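# Unplug port 16 lead and hang it in cable manager

## Task

On the patch panel that sits under the switch with red port covers, remove the lead plugged into port 16 (ports counted 1 to 24 starting at the left). Hang its free end in the nearest ring of the cable manager on that port's left, with the plug resting up inside the manager. No lead may end up sharply kinked or twisted around another lead. Do not dislodge any other plug; even a small outward shift of one can mean failure. Keep the freed plug from swinging far away from the rack, since that can stop the scene and is penalised. At the end every lead must sit in the manager rings it passes through: if the other lead is outside a ring the task fails, and if the unplugged lead is outside one it counts against you. Nothing may rely on the robot holding it at the end. Release the lead and pull the grippers away once finished.

## Robot and tools

Robot: two arms, left_arm (its own left, +y side) and right_arm (-y side), each with a parallel two-finger gripper. Arm bases in the scene frame: left_arm at (+0.065, +0.246, +1.469) m, right_arm at (+0.065, -0.246, +1.469) m. Joint ranges (rad), base to gripper: waist -2.880..2.880, shoulder 0.000..3.142, elbow 0.000..3.019, wrist pitch -1.693..1.571, wrist yaw -1.571..1.571, wrist roll -2.094..2.094.

Scene frame: origin on the floor under the middle of the robot's foot, +z up, +x the direction the robot faces, +y toward the left arm. Image left/right does not correspond to arm names. Gripper frame: fingers extend along +z, close and open along y. The reported end_effector_position is the spot between the finger pads, roughly 1 cm short of the tips. Reported hand positions can be somewhat wrong, especially far out.

execute_actions(actions, pictures). actions holds one item or is empty. Empty list [] just returns the current state. A wait is {"steps": n}, n up to 300 control steps (1/30 s each), counted from the previous result, so thinking time is included. A motion is {"rows": [...], "steps": k} with k at most 15 (default 15) and up to 15 rows; each row covers one step and the final row repeats to fill the rest. A refused call moves nothing.

Row layout (also used by move's target): one flat list of 14 numbers, each in [-1, 1], covering both arms even if one is idle: left dx, dy, dz, rx, ry, rz, opening, then right dx, dy, dz, rx, ry, rz, opening. dx..rz are an offset, not a pose: the target is displaced from the gripper's pose printed in the most recent result showing it (or, before any such result in the scene, and for later calls in the same reply, from where the arm is when the action begins). Offsets are in that gripper's own axes. 1.0 equals 0.6 m of translation or 180 degrees of rotation; rx, ry, rz form a single rotation vector. Every row is relative to that same reference, not cumulative. Opening is absolute: +1 fully open (0.094 m), -1 closed.

move(target, speed): target is one 14-number row as above. Each gripper travels in a straight line toward its target; both finish together, lasting 0.5 to 10 s (cut off at 10 s). speed is the top path speed in m/s, 0.002 to 0.5, default 0.25; rotation capped at twice that in rad/s. Grippers take the shorter turn. Paths ignore obstacles and the other arm. The opening is sent at the start. The result adds a "move:" line giving the ending (done, off_target, moving, held, fault) and active limits (limits=paced: pose was clipped; limits=held: a check blocked some steps, after which the arm may jump faster than speed), plus each gripper's remaining distance to its target. If only one arm is named, the other finished fine.

wait(seconds): 0 to 10 s, nothing new sent. zoom_image(camera, region): enlarges [x0, y0, x1, y1] pixels (max 504x504) of the latest full image from cam_head_left, cam_head_right, cam_left_wrist or cam_right_wrist, each 504x504. read_manual(section) returns URDF licence texts only. finished_scene(scene) ends the current scene irreversibly and reports success.

Control behaviour: each step the commanded pose is limited to 70 mm and 16 degrees from the measured pose, then damped IK drives the joints, preferring position over orientation. After an action, an arm only continues to its last clipped pose, so long moves need several actions; read the result pose and command the remainder. Arms tend to end a centimetre or so low, and repeated zero offsets let them sag. To hold an arm still, send the offset back to its desired pose in the first call of a reply and zeros afterwards, aiming higher if it still droops. Zero offsets are not a pause; they pull the arm back to the reference pose.

Results: a state line per arm with end_effector_position (m) and end_effector_quat_wxyz; grip_measured on the same scale as the commanded opening (each reading may be off by about 1 mm); Joint positions (last value is opening in m) and joint torques (offset, scaled and noisy). HELD marks steps where a row was partly not sent; "pose unreachable" names an arm whose command the clearance check altered. "Hand target" shows where the controller is steering. MOTOR HOT appears from 85 °C; at 100 °C an OVER-TEMPERATURE FAULT drops that arm until it cools. FAULT lines can cut actions short.

Gripping: to hold something, command an opening about 0.03 under grip_measured; smaller margins grip lighter. Pad force tops out near 50–62 N, less on thin parts under 2 mm.

Avoid: arms colliding or pushing each other; pulling or nudging any plug other than port 16; letting the loose plug swing out from the rack; fast impacts, drops and slams; leaving leads kinked, tangled or outside their rings. End by opening the gripper and backing away so nothing depends on the robot.

Each tool is called after "Request:" as name(argument=value, ...), one argument or row to a line, values as JSON.

## Session

Request:
execute_actions(
  actions=[],
)

Scene clock: 0.00 s of 5100.00 s.
left_arm: end_effector_position=(+0.6552, +0.2367, +1.4386) grip_measured=+1.000 end_effector_quat_wxyz=(+0.247, +0.013, +0.969, -0.007) | right_arm: end_effector_position=(+0.6747, -0.2581, +1.4592) grip_measured=+1.000 end_effector_quat_wxyz=(+0.273, +0.016, +0.962, -0.009)
Joint positions: left_arm=[ 1.251  1.154  0.901 -0.253 -0.156  0.06   0.094] | right_arm=[-1.278  1.137  0.933 -0.243  0.177 -0.036  0.094]
Joint velocities: left_arm=[ 0.005 -0.005 -0.012  0.012 -0.051 -0.007  0.   ] | right_arm=[-0.015 -0.005  0.007 -0.002 -0.051  0.037  0.   ]
Joint torques (N m, as the arm reports them, + toward a larger angle): no reading
Hand target (left_arm): +0.666, +0.238, +1.447; +0.258, +0.011, +0.966, -0.007
Hand target (right_arm): +0.684, -0.259, +1.467; +0.283, +0.018, +0.959, -0.009

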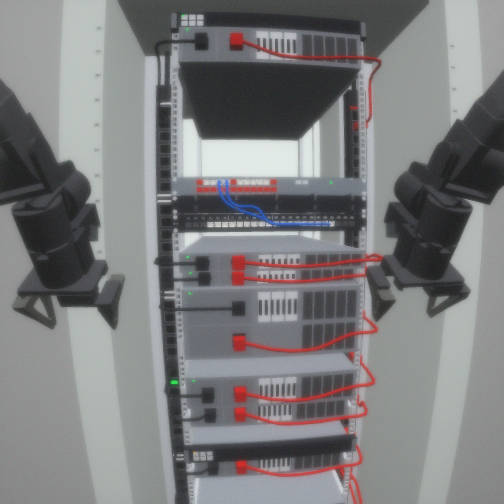

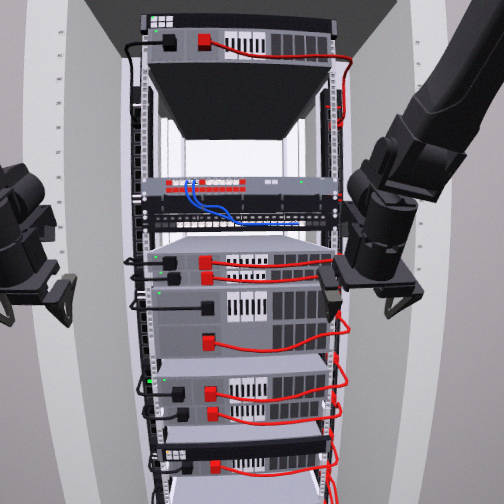

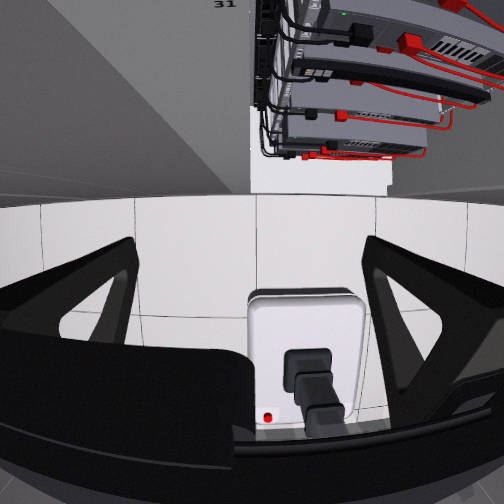

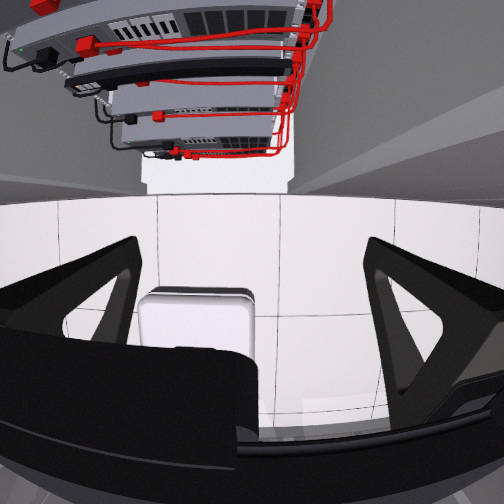

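Request:
zoom_image(
  camera="cam_head_left",
  region=[165, 165, 375, 245],
)

Request:
zoom_image(
  camera="cam_head_right",
  region=[200, 170, 345, 245],
)

Region (165, 165, 375, 245) of cam_head_left's 504x504 image, scaled by 2.400, with more detail than that image has; it fills the top 192 rows of this view, and the rest is white.

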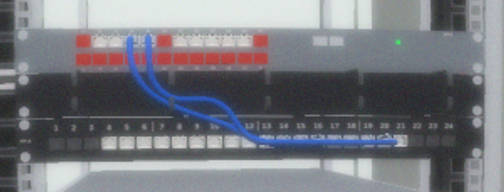

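Region (200, 170, 345, 245) of cam_head_right's 504x504 image, scaled by 3.476, with more detail than that image has; it fills the top 261 rows of this view, and the rest is white.

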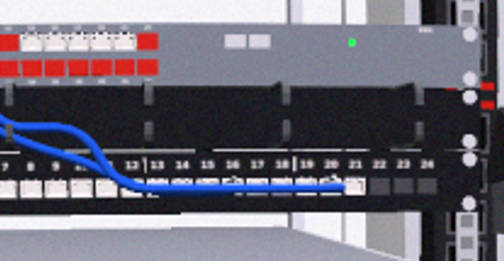

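Request:
move(
  target=[0,0,0,0,0,0,1,-0.13,0.3,-0.19,0,-0.324,0,1],
  speed=0.3,
)

Scene clock: 23.67 s of 5100.00 s.
left_arm: end_effector_position=(+0.6552, +0.2367, +1.4386) grip_measured=+1.000 end_effector_quat_wxyz=(+0.247, +0.013, +0.969, -0.007) | right_arm: end_effector_position=(+0.6771, -0.0819, +1.5880) grip_measured=+1.000 end_effector_quat_wxyz=(+0.695, +0.020, +0.719, -0.002)
Joint positions: left_arm=[ 1.251  1.154  0.901 -0.253 -0.156  0.06   0.094] | right_arm=[-0.783  1.356  0.686  1.286  0.481 -0.412  0.094]
Joint velocities: left_arm=[-0.005 -0.005 -0.002 -0.017 -0.081  0.007  0.   ] | right_arm=[ 0.005  0.005 -0.017  0.012  0.051  0.051  0.   ]
Joint torques (N m, as the arm reports them, + toward a larger angle): left_arm=[ -1.08 -11.08   7.88   0.93  -0.07   0.06] | right_arm=[ 3.7  -8.53  6.94  2.33 -0.34 -0.08]
Hand target (left_arm): +0.655, +0.237, +1.439; +0.247, +0.013, +0.969, -0.007
Hand target (right_arm): +0.684, -0.078, +1.594; +0.704, +0.019, +0.710, -0.006
Off the commanded pose (left_arm): 0.000 m, 0 deg.
Off the commanded pose (right_arm): 0.014 m, 3 deg.
After step 90, 18.43 s passed at rest.
move: off_target (right_arm)

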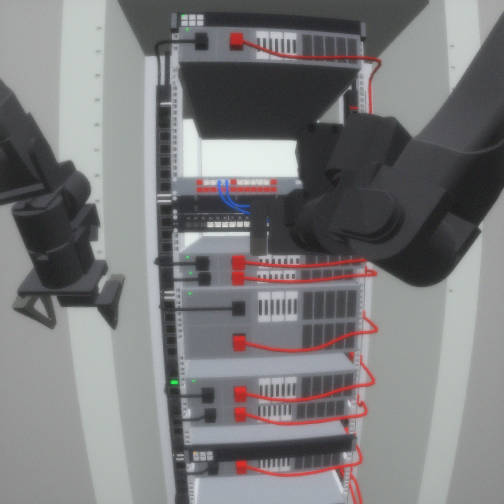

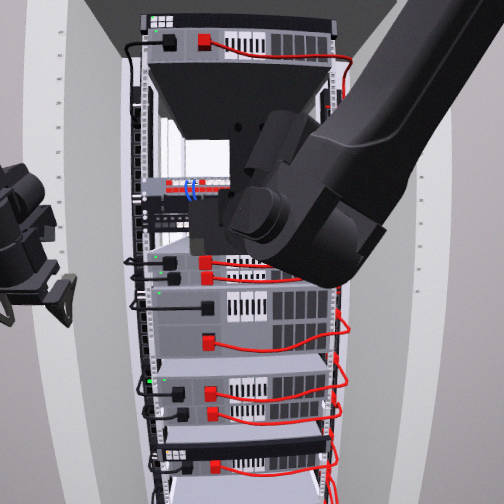

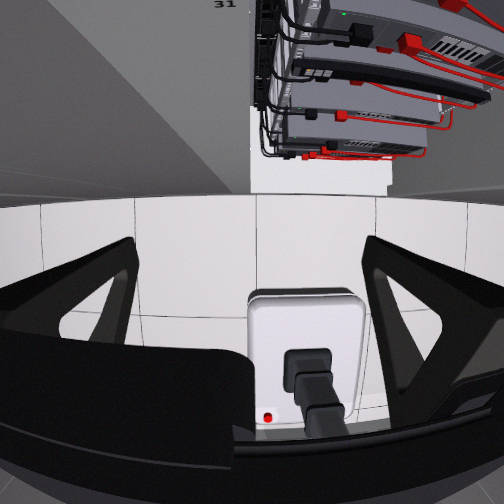

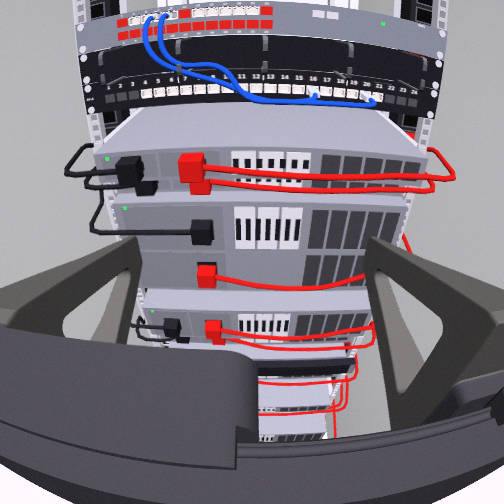

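Request:
move(
  target=[0,0,0,0,0,0,1,-0.14,-0.11,0.2,-0.01,0,0,1],
)

Request:
zoom_image(
  camera="cam_right_wrist",
  region=[60, 60, 400, 300],
)

Scene clock: 35.90 s of 5100.00 s.
left_arm: end_effector_position=(+0.6552, +0.2367, +1.4386) grip_measured=+1.000 end_effector_quat_wxyz=(+0.247, +0.013, +0.969, -0.007) | right_arm: end_effector_position=(+0.7859, -0.1448, +1.6477) grip_measured=+1.000 end_effector_quat_wxyz=(+0.684, -0.009, +0.729, +0.003)
Joint positions: left_arm=[ 1.251  1.154  0.901 -0.253 -0.156  0.06   0.094] | right_arm=[-0.986  1.228  0.948  0.803  0.276 -0.31   0.094]
Joint velocities: left_arm=[-0.005 -0.005  0.007 -0.007 -0.095 -0.022  0.   ] | right_arm=[-0.015 -0.005 -0.012 -0.042  0.022 -0.007  0.   ]
Joint torques (N m, as the arm reports them, + toward a larger angle): left_arm=[ -0.83 -11.63   7.82   0.95  -0.06   0.06] | right_arm=[  2.37 -12.53  10.8    1.45  -0.26   0.2 ]
Hand target (left_arm): +0.655, +0.237, +1.439; +0.247, +0.013, +0.969, -0.007
Hand target (right_arm): +0.797, -0.151, +1.670; +0.697, +0.006, +0.717, +0.008
Off the commanded pose (left_arm): 0.000 m, 0 deg.
Off the commanded pose (right_arm): 0.024 m, 3 deg.
After step 90, 8.10 s passed at rest.
move: off_target (right_arm)

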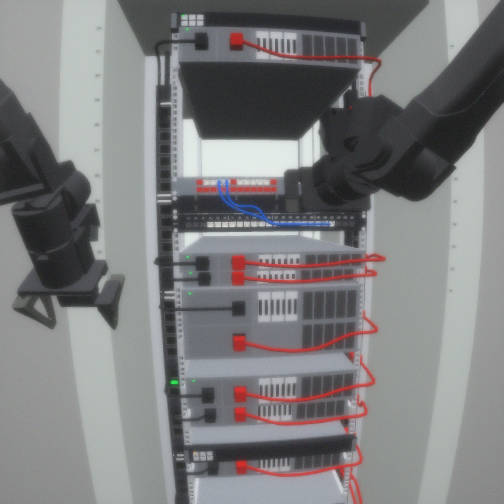

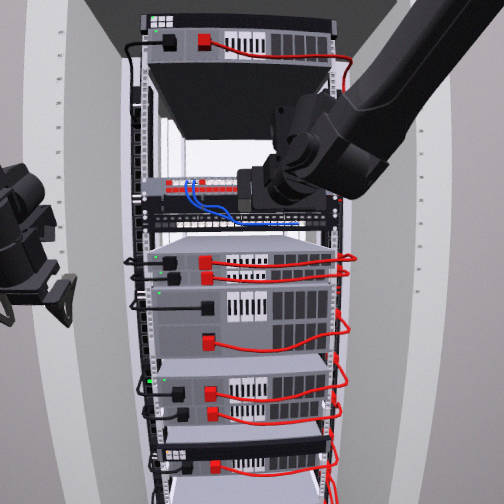

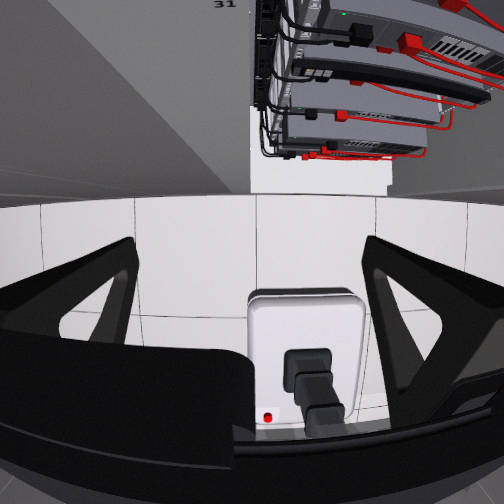

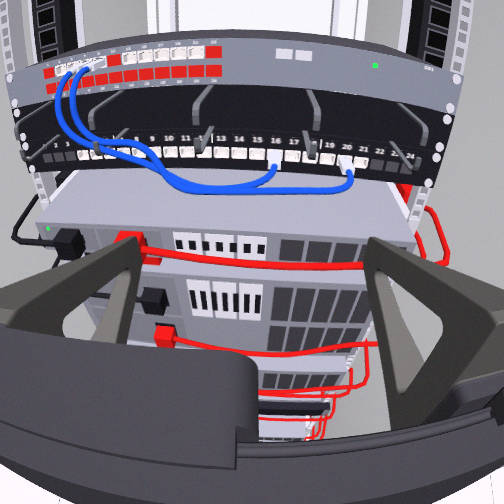

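Region (60, 60, 400, 300) of cam_right_wrist's 504x504 image, scaled by 1.482, with more detail than that image has; it fills the top 356 rows of this view, and the rest is white.

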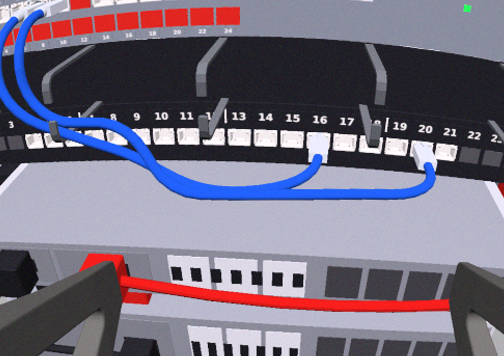

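Request:
zoom_image(
  camera="cam_right_wrist",
  region=[90, 110, 250, 210],
)

Request:
zoom_image(
  camera="cam_right_wrist",
  region=[240, 120, 370, 210],
)

Request:
move(
  target=[0,0,0,0,0,0,1,0.04,-0.04,0.16,0,-0.02,0.5,0.2],
)

Region (90, 110, 250, 210) of cam_right_wrist's 504x504 image, scaled by 3.150, with more detail than that image has; it fills the top 315 rows of this view, and the rest is white.

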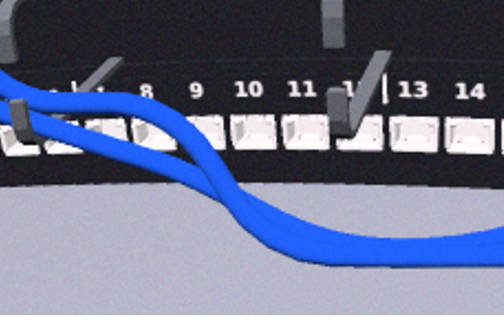

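Region (240, 120, 370, 210) of cam_right_wrist's 504x504 image, scaled by 3.877, with more detail than that image has; it fills the top 349 rows of this view, and the rest is white.

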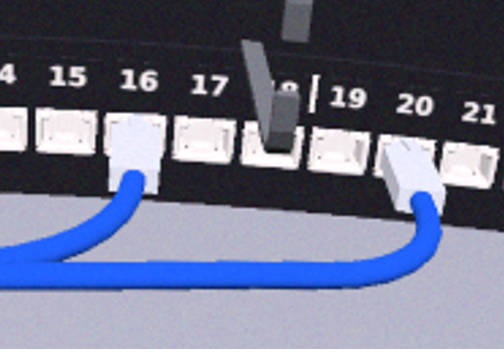

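Scene clock: 57.97 s of 5100.00 s.
left_arm: end_effector_position=(+0.6552, +0.2367, +1.4386) grip_measured=+1.000 end_effector_quat_wxyz=(+0.247, +0.013, +0.969, -0.007) | right_arm: end_effector_position=(+0.8622, -0.1615, +1.6105) grip_measured=+0.201 end_effector_quat_wxyz=(+0.497, +0.506, +0.519, +0.478)
Joint positions: left_arm=[ 1.251  1.154  0.901 -0.253 -0.156  0.06   0.094] | right_arm=[-1.081  1.425  1.155  0.803  0.212  1.282  0.056]
Joint velocities: left_arm=[ 0.015  0.005  0.002  0.012 -0.066  0.066  0.   ] | right_arm=[-0.024 -0.005 -0.002  0.022 -0.037  0.022 -0.   ]
Joint torques (N m, as the arm reports them, + toward a larger angle): left_arm=[ -0.96 -11.5    7.79   0.93  -0.04   0.05] | right_arm=[  2.17 -13.    11.76   2.05  -0.19   0.13]
Hand target (left_arm): +0.655, +0.237, +1.439; +0.247, +0.013, +0.969, -0.007
Hand target (right_arm): +0.879, -0.166, +1.617; +0.502, +0.508, +0.503, +0.486
Off the commanded pose (left_arm): 0.000 m, 0 deg.
Off the commanded pose (right_arm): 0.021 m, 2 deg.
After step 90, 15.33 s passed at rest.
move: off_target (right_arm)

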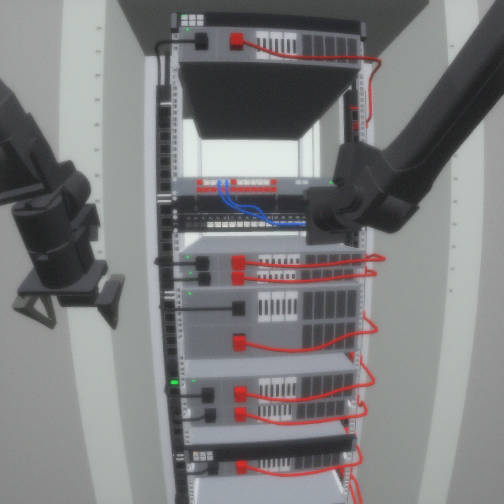

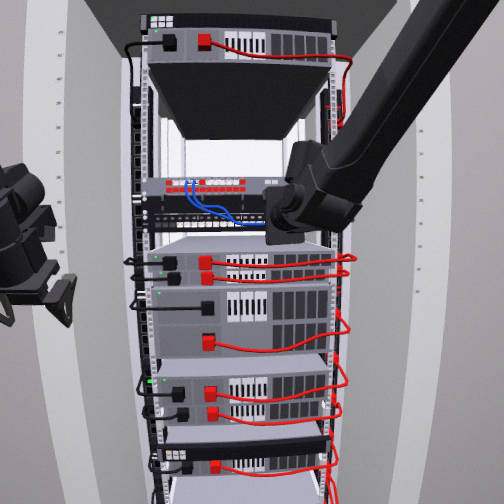

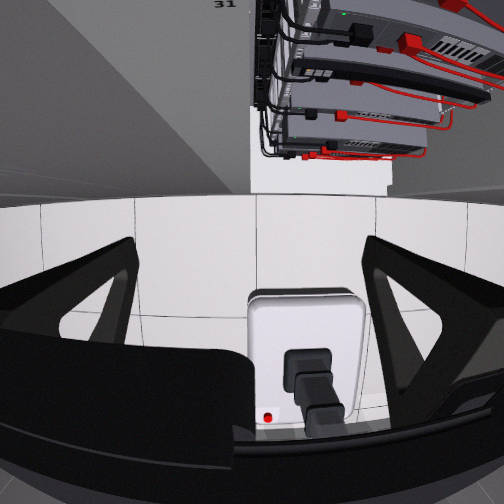

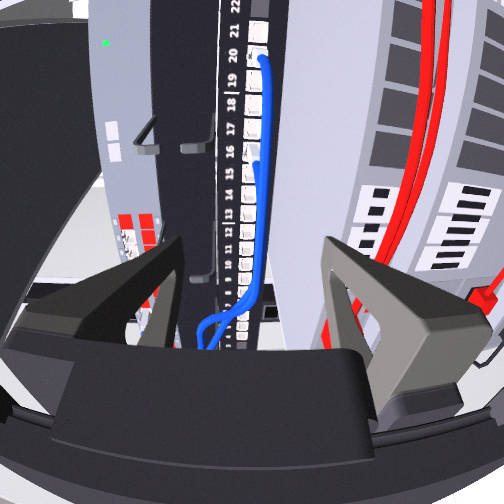

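Request:
move(
  target=[0,0,0,0,0,0,1,-0.02,0.05,0.1,0.045,0,0,-0.36],
  speed=0.12,
)

Scene clock: 73.20 s of 5100.00 s.
left_arm: end_effector_position=(+0.6552, +0.2367, +1.4386) grip_measured=+1.000 end_effector_quat_wxyz=(+0.247, +0.013, +0.969, -0.007) | right_arm: end_effector_position=(+0.9085, -0.1649, +1.6271) grip_measured=-0.358 end_effector_quat_wxyz=(+0.456, +0.534, +0.565, +0.434)
Joint positions: left_arm=[ 1.251  1.154  0.901 -0.253 -0.156  0.06   0.094] | right_arm=[-1.087  1.425  1.355  0.44   0.235  1.299  0.03 ]
Joint velocities: left_arm=[-0.005 -0.005  0.007 -0.002 -0.051  0.022  0.   ] | right_arm=[ 0.005 -0.005 -0.012 -0.022 -0.037  0.051 -0.001]
Joint torques (N m, as the arm reports them, + toward a larger angle): left_arm=[ -0.62 -11.67   7.85   0.85  -0.06   0.06] | right_arm=[  2.4  -14.98  12.52   1.63  -0.02   0.12]
Hand target (left_arm): +0.655, +0.237, +1.439; +0.247, +0.013, +0.969, -0.007
Hand target (right_arm): +0.922, -0.172, +1.638; +0.461, +0.539, +0.551, +0.440
Off the commanded pose (left_arm): 0.000 m, 0 deg.
Off the commanded pose (right_arm): 0.020 m, 2 deg.
After step 90, 11.23 s passed at rest.
move: off_target (right_arm)

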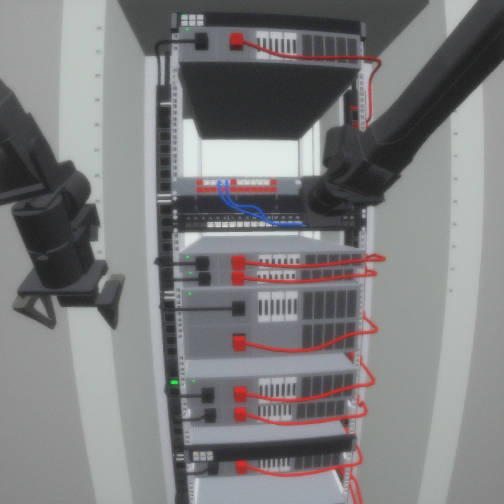

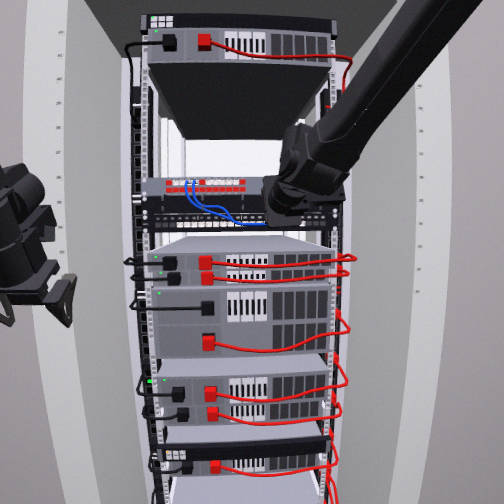

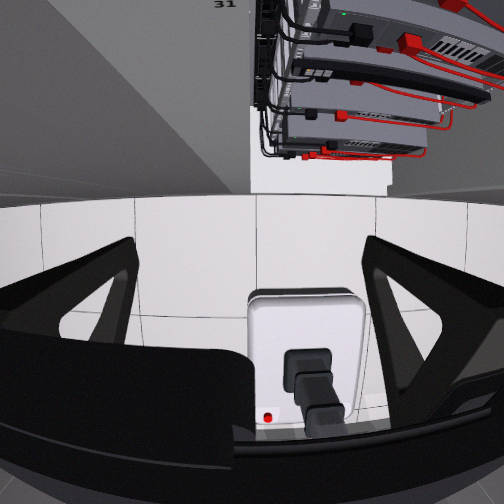

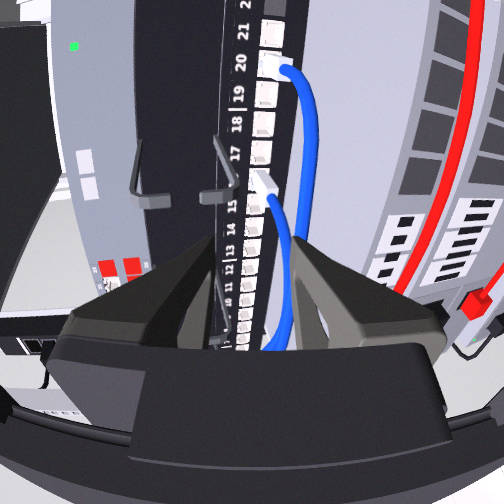

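Request:
move(
  target=[0,0,0,0,0,0,1,0,0.025,0.015,-0.01,-0.08,0,-0.45],
  speed=0.12,
)

Request:
move(
  target=[0,0,0,0,0,0,1,0.012,0.035,0.07,-0.01,0,0,-0.45],
  speed=0.06,
)

Scene clock: 89.87 s of 5100.00 s.
left_arm: end_effector_position=(+0.6552, +0.2367, +1.4386) grip_measured=+1.000 end_effector_quat_wxyz=(+0.247, +0.013, +0.969, -0.007) | right_arm: end_effector_position=(+0.9027, -0.1687, +1.6250) grip_measured=-0.449 end_effector_quat_wxyz=(+0.519, +0.584, +0.507, +0.364)
Joint positions: left_arm=[ 1.251  1.154  0.901 -0.253 -0.156  0.06   0.094] | right_arm=[-1.017  1.469  1.364  0.556  0.533  1.241  0.026]
Joint velocities: left_arm=[-0.005 -0.015 -0.012 -0.002  0.007  0.037  0.   ] | right_arm=[ 0.005 -0.005 -0.002 -0.002  0.066  0.066  0.001]
Joint torques (N m, as the arm reports them, + toward a larger angle): left_arm=[ -1.29 -11.71   7.81   0.84  -0.04   0.05] | right_arm=[  4.32 -14.02  13.02   2.46  -0.03  -0.17]
Hand target (left_arm): +0.655, +0.237, +1.439; +0.247, +0.013, +0.969, -0.007
Hand target (right_arm): +0.918, -0.164, +1.639; +0.530, +0.578, +0.495, +0.374
Off the commanded pose (left_arm): 0.000 m, 0 deg.
Off the commanded pose (right_arm): 0.024 m, 2 deg.
After step 90, 11.97 s passed at rest.
move: off_target (right_arm)

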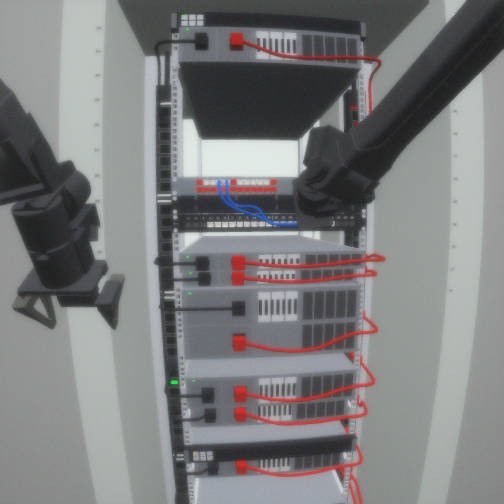

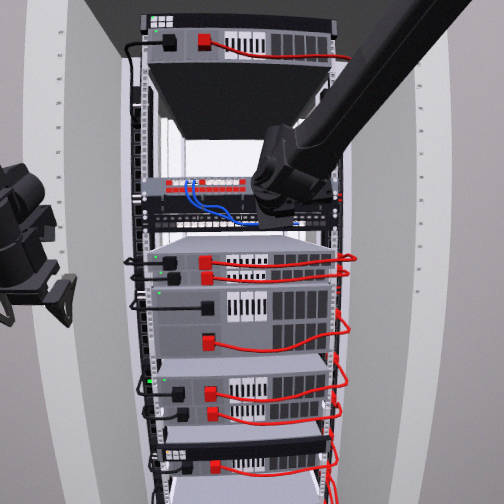

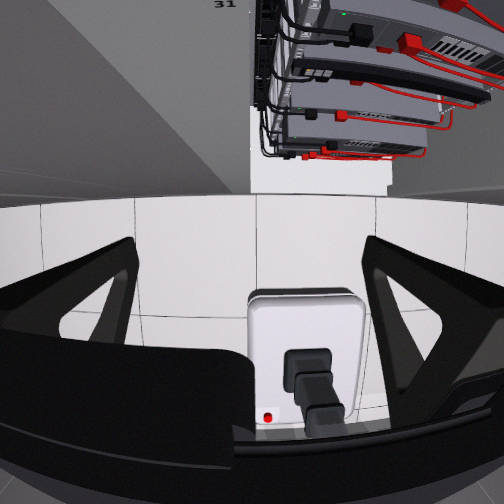

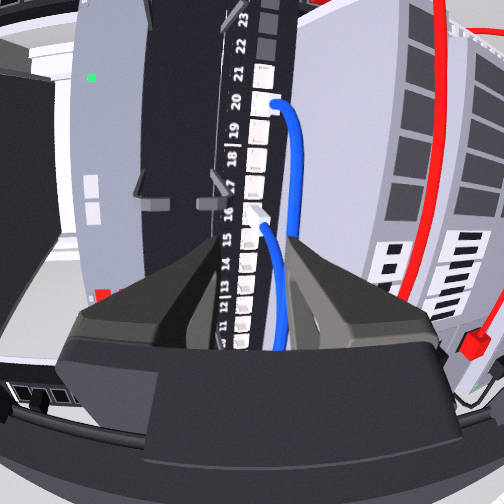

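Scene clock: 90.97 s of 5100.00 s.
left_arm: end_effector_position=(+0.6552, +0.2367, +1.4386) grip_measured=+1.000 end_effector_quat_wxyz=(+0.247, +0.013, +0.969, -0.007) | right_arm: end_effector_position=(+0.9310, -0.1658, +1.6315) grip_measured=-0.449 end_effector_quat_wxyz=(+0.520, +0.578, +0.507, +0.373)
Joint positions: left_arm=[ 1.251  1.154  0.901 -0.253 -0.156  0.06   0.094] | right_arm=[-1.027  1.519  1.464  0.517  0.507  1.241  0.026]
Joint velocities: left_arm=[-0.005 -0.005  0.002  0.007 -0.066 -0.11   0.   ] | right_arm=[-0.015  0.005  0.027  0.002 -0.022  0.022 -0.   ]
Joint torques (N m, as the arm reports them, + toward a larger angle): left_arm=[ -0.65 -11.76   7.74   0.93  -0.08   0.07] | right_arm=[  3.15 -15.06  13.43   1.52  -0.18  -0.09]
Hand target (left_arm): +0.655, +0.237, +1.439; +0.247, +0.013, +0.969, -0.007
Hand target (right_arm): +0.947, -0.170, +1.636; +0.528, +0.576, +0.501, +0.372
Off the commanded pose (left_arm): 0.000 m, 0 deg.
Off the commanded pose (right_arm): 0.019 m, 1 deg.
move: off_target (right_arm)

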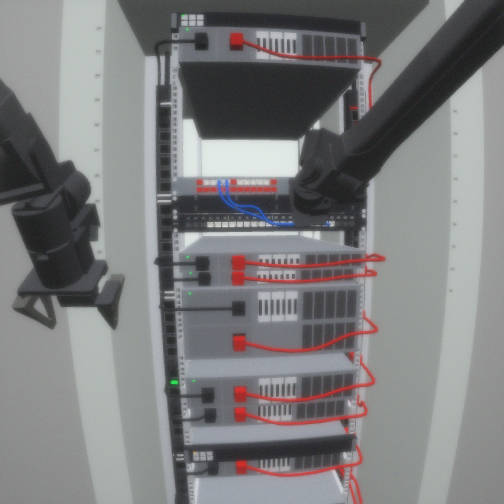

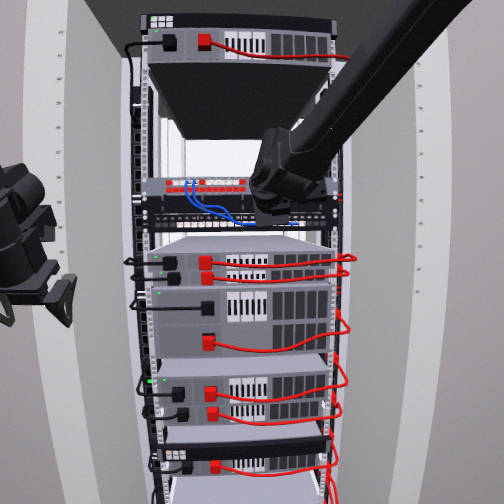

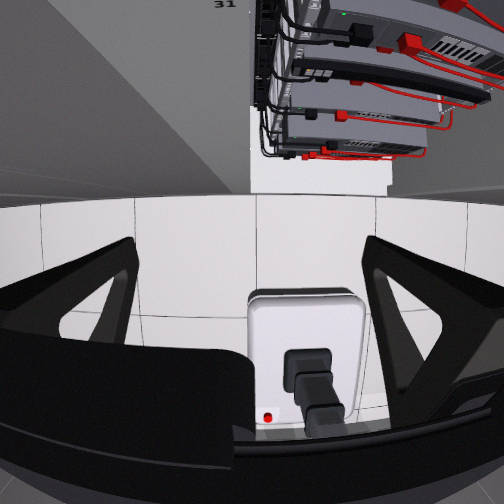

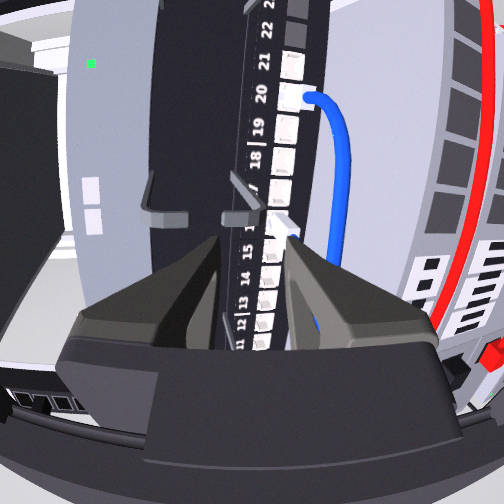

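Request:
move(
  target=[0,0,0,0,0,0,1,0.022,0.022,0.06,-0.005,0,0.035,-0.45],
  speed=0.05,
)

Scene clock: 104.63 s of 5100.00 s.
left_arm: end_effector_position=(+0.6552, +0.2367, +1.4386) grip_measured=+1.000 end_effector_quat_wxyz=(+0.247, +0.013, +0.969, -0.007) | right_arm: end_effector_position=(+0.9536, -0.1586, +1.6313) grip_measured=-0.449 end_effector_quat_wxyz=(+0.502, +0.597, +0.484, +0.396)
Joint positions: left_arm=[ 1.251  1.154  0.901 -0.253 -0.156  0.06   0.094] | right_arm=[-1.027  1.571  1.553  0.478  0.499  1.326  0.026]
Joint velocities: left_arm=[-0.015 -0.015 -0.002  0.012  0.022  0.051  0.   ] | right_arm=[ 0.005 -0.005  0.002  0.002  0.007 -0.022  0.   ]
Joint torques (N m, as the arm reports them, + toward a larger angle): left_arm=[ -1.24 -11.45   7.94   0.87  -0.06   0.04] | right_arm=[  3.69 -15.86  13.76   1.45  -0.18   0.12]
Hand target (left_arm): +0.655, +0.237, +1.439; +0.247, +0.013, +0.969, -0.007
Hand target (right_arm): +0.969, -0.160, +1.636; +0.504, +0.600, +0.471, +0.405
Off the commanded pose (left_arm): 0.000 m, 0 deg.
Off the commanded pose (right_arm): 0.018 m, 2 deg.
After step 90, 9.27 s passed at rest.
move: off_target (right_arm)

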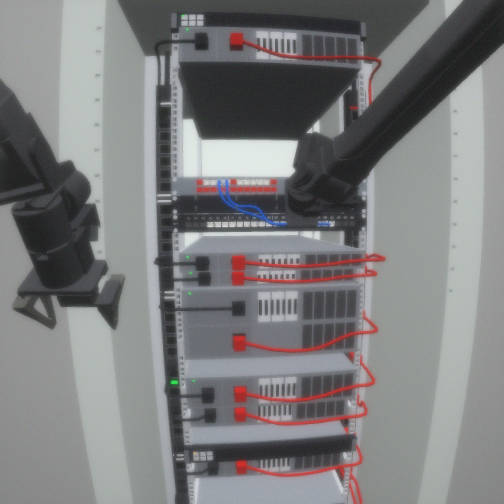

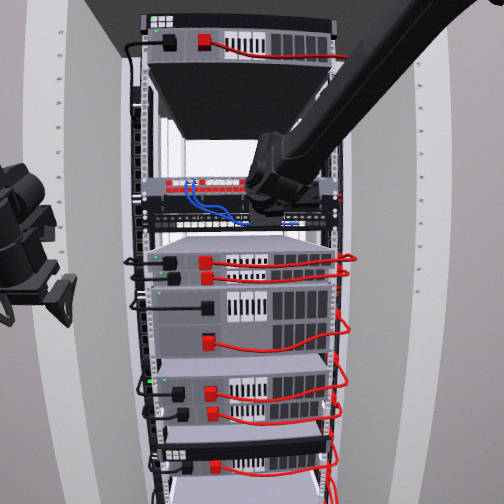

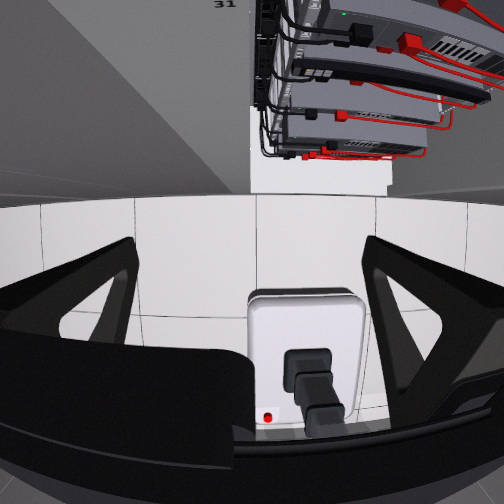

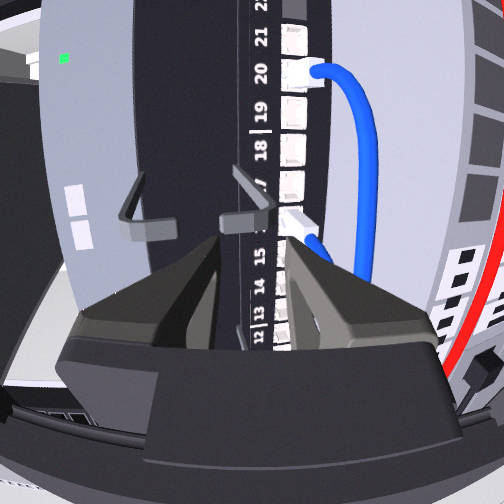

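Request:
move(
  target=[0,0,0,0,0,0,1,-0.008,-0.022,0.025,-0.005,0,0.005,-0.45],
  speed=0.03,
)

Scene clock: 110.23 s of 5100.00 s.
left_arm: end_effector_position=(+0.6552, +0.2367, +1.4386) grip_measured=+1.000 end_effector_quat_wxyz=(+0.247, +0.013, +0.969, -0.007) | right_arm: end_effector_position=(+0.9569, -0.1646, +1.6254) grip_measured=-0.449 end_effector_quat_wxyz=(+0.503, +0.592, +0.485, +0.400)
Joint positions: left_arm=[ 1.251  1.154  0.901 -0.253 -0.156  0.06   0.094] | right_arm=[-1.045  1.579  1.553  0.489  0.473  1.329  0.026]
Joint velocities: left_arm=[ 0.015 -0.005 -0.007 -0.012  0.007 -0.007  0.   ] | right_arm=[ 0.005 -0.005 -0.027 -0.002  0.007 -0.051 -0.   ]
Joint torques (N m, as the arm reports them, + toward a larger angle): left_arm=[ -0.66 -11.47   7.91   0.94  -0.03   0.07] | right_arm=[  3.37 -15.88  10.52   2.45  -0.18   0.13]
Hand target (left_arm): +0.655, +0.237, +1.439; +0.247, +0.013, +0.969, -0.007
Hand target (right_arm): +0.964, -0.166, +1.616; +0.504, +0.596, +0.477, +0.404
Off the commanded pose (left_arm): 0.000 m, 0 deg.
Off the commanded pose (right_arm): 0.013 m, 1 deg.
After step 90, 1.50 s passed at rest.
move: off_target (right_arm)

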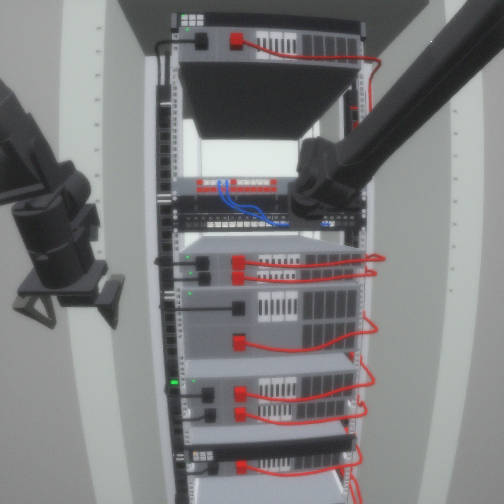

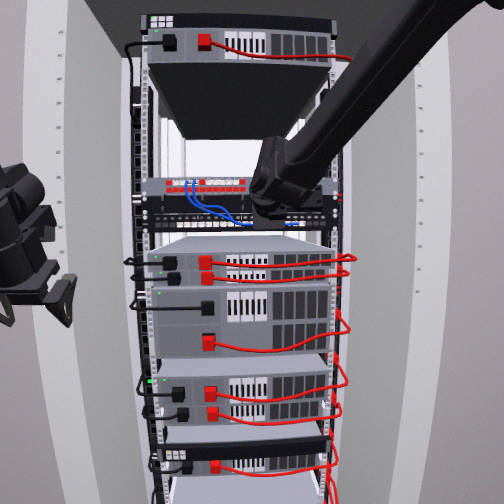

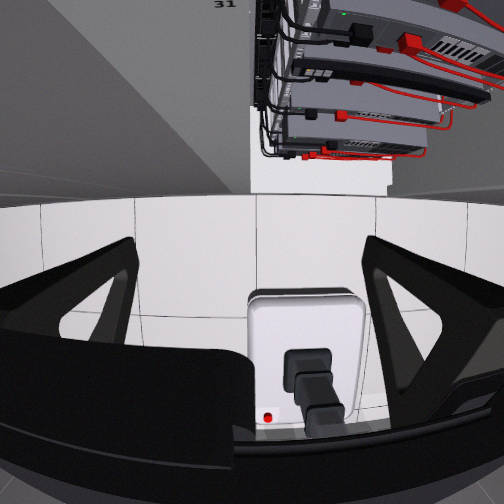

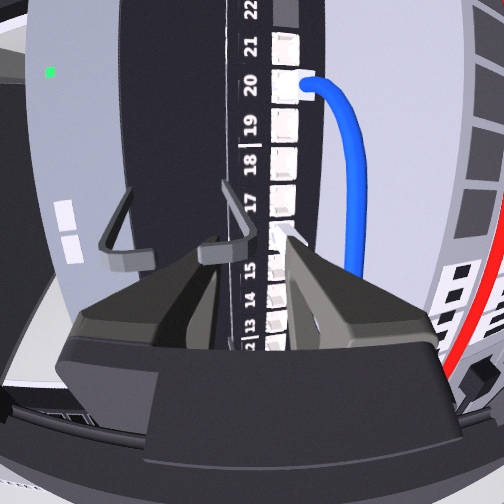

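Request:
move(
  target=[0,0,0,0,0,0,1,0,-0.014,0.014,0,0,0,0.2],
  speed=0.03,
)

Scene clock: 115.47 s of 5100.00 s.
left_arm: end_effector_position=(+0.6552, +0.2367, +1.4386) grip_measured=+1.000 end_effector_quat_wxyz=(+0.247, +0.013, +0.969, -0.007) | right_arm: end_effector_position=(+0.9571, -0.1658, +1.6373) grip_measured=+0.199 end_effector_quat_wxyz=(+0.507, +0.589, +0.478, +0.409)
Joint positions: left_arm=[ 1.251  1.154  0.901 -0.253 -0.156  0.06   0.094] | right_arm=[-1.043  1.568  1.554  0.501  0.466  1.33   0.056]
Joint velocities: left_arm=[-0.015 -0.005 -0.002  0.002 -0.066  0.022  0.   ] | right_arm=[ 0.005 -0.015 -0.002  0.012  0.007 -0.037 -0.001]
Joint torques (N m, as the arm reports them, + toward a larger angle): left_arm=[ -1.37 -11.25   7.82   0.9   -0.05   0.06] | right_arm=[  2.97 -15.55   9.96   1.62  -0.2    0.02]
Hand target (left_arm): +0.655, +0.237, +1.439; +0.247, +0.013, +0.969, -0.007
Hand target (right_arm): +0.962, -0.166, +1.615; +0.503, +0.592, +0.486, +0.400
Off the commanded pose (left_arm): 0.000 m, 0 deg.
Off the commanded pose (right_arm): 0.023 m, 1 deg.
After step 90, 1.53 s passed at rest.
move: off_target (right_arm)

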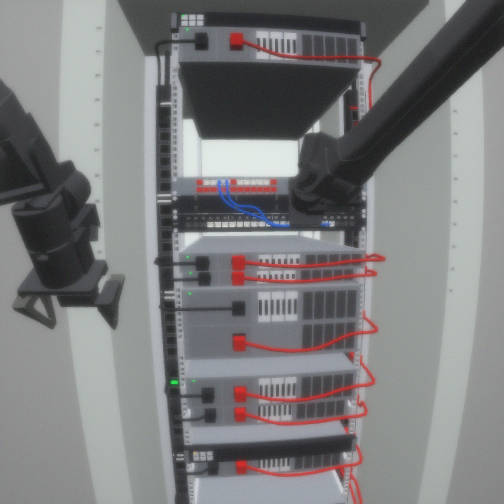

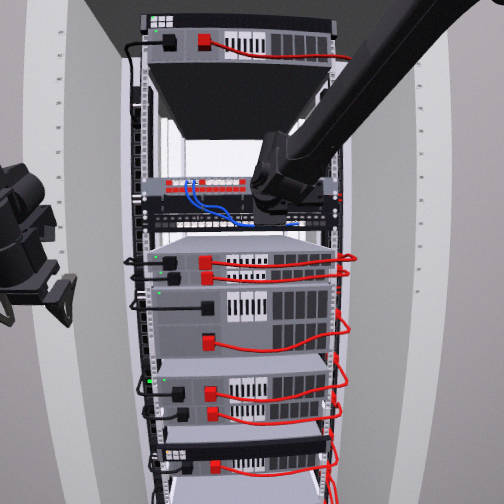

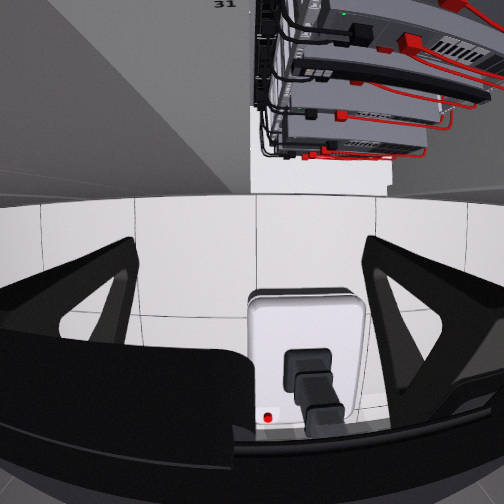

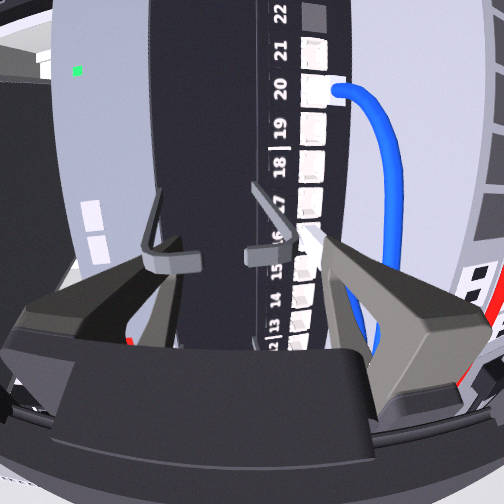

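Request:
move(
  target=[0,0,0,0,0,0,1,-0.014,0.004,-0.028,0,0,0,0.0],
  speed=0.03,
)

Scene clock: 125.00 s of 5100.00 s.
left_arm: end_effector_position=(+0.6552, +0.2367, +1.4386) grip_measured=+1.000 end_effector_quat_wxyz=(+0.247, +0.013, +0.969, -0.007) | right_arm: end_effector_position=(+0.9442, -0.1662, +1.6281) grip_measured=+0.001 end_effector_quat_wxyz=(+0.501, +0.591, +0.487, +0.403)
Joint positions: left_arm=[ 1.251  1.154  0.901 -0.253 -0.156  0.06   0.094] | right_arm=[-1.043  1.546  1.502  0.504  0.466  1.33   0.047]
Joint velocities: left_arm=[-0.015 -0.005 -0.002 -0.002  0.051  0.022  0.   ] | right_arm=[-0.015 -0.015 -0.012  0.007  0.007 -0.037 -0.002]
Joint torques (N m, as the arm reports them, + toward a larger angle): left_arm=[ -1.35 -11.24   7.9    0.98  -0.09   0.08] | right_arm=[  3.97 -19.68   7.65   2.4   -0.06  -0.02]
Hand target (left_arm): +0.655, +0.237, +1.439; +0.247, +0.013, +0.969, -0.007
Hand target (right_arm): +0.940, -0.171, +1.643; +0.507, +0.589, +0.478, +0.410
Off the commanded pose (left_arm): 0.000 m, 0 deg.
Off the commanded pose (right_arm): 0.016 m, 1 deg.
After step 90, 5.63 s passed at rest.
move: off_target (right_arm)

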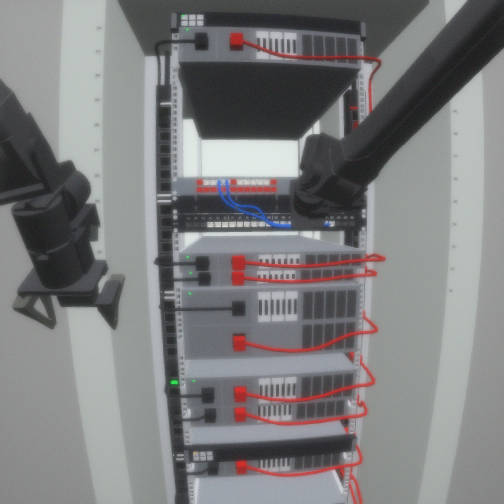

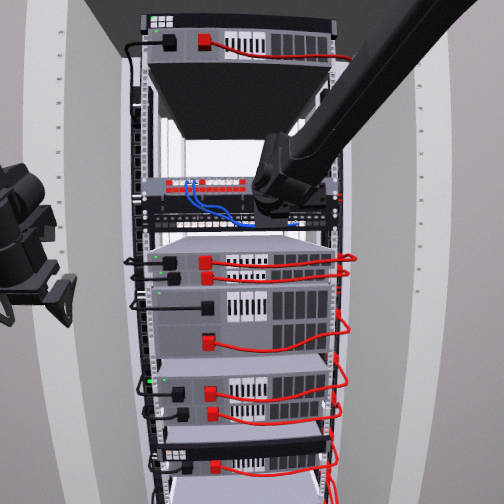

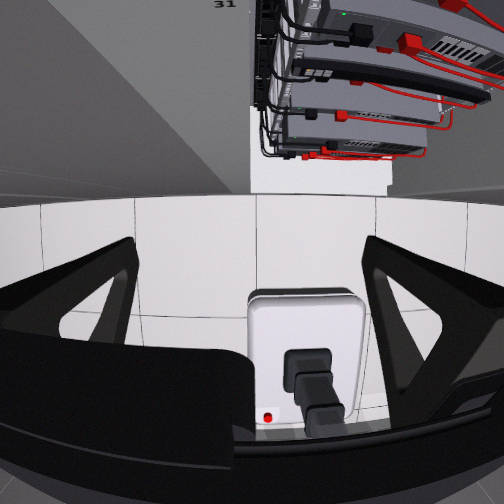

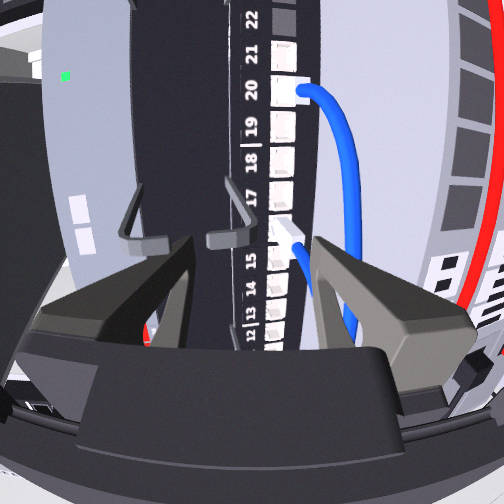

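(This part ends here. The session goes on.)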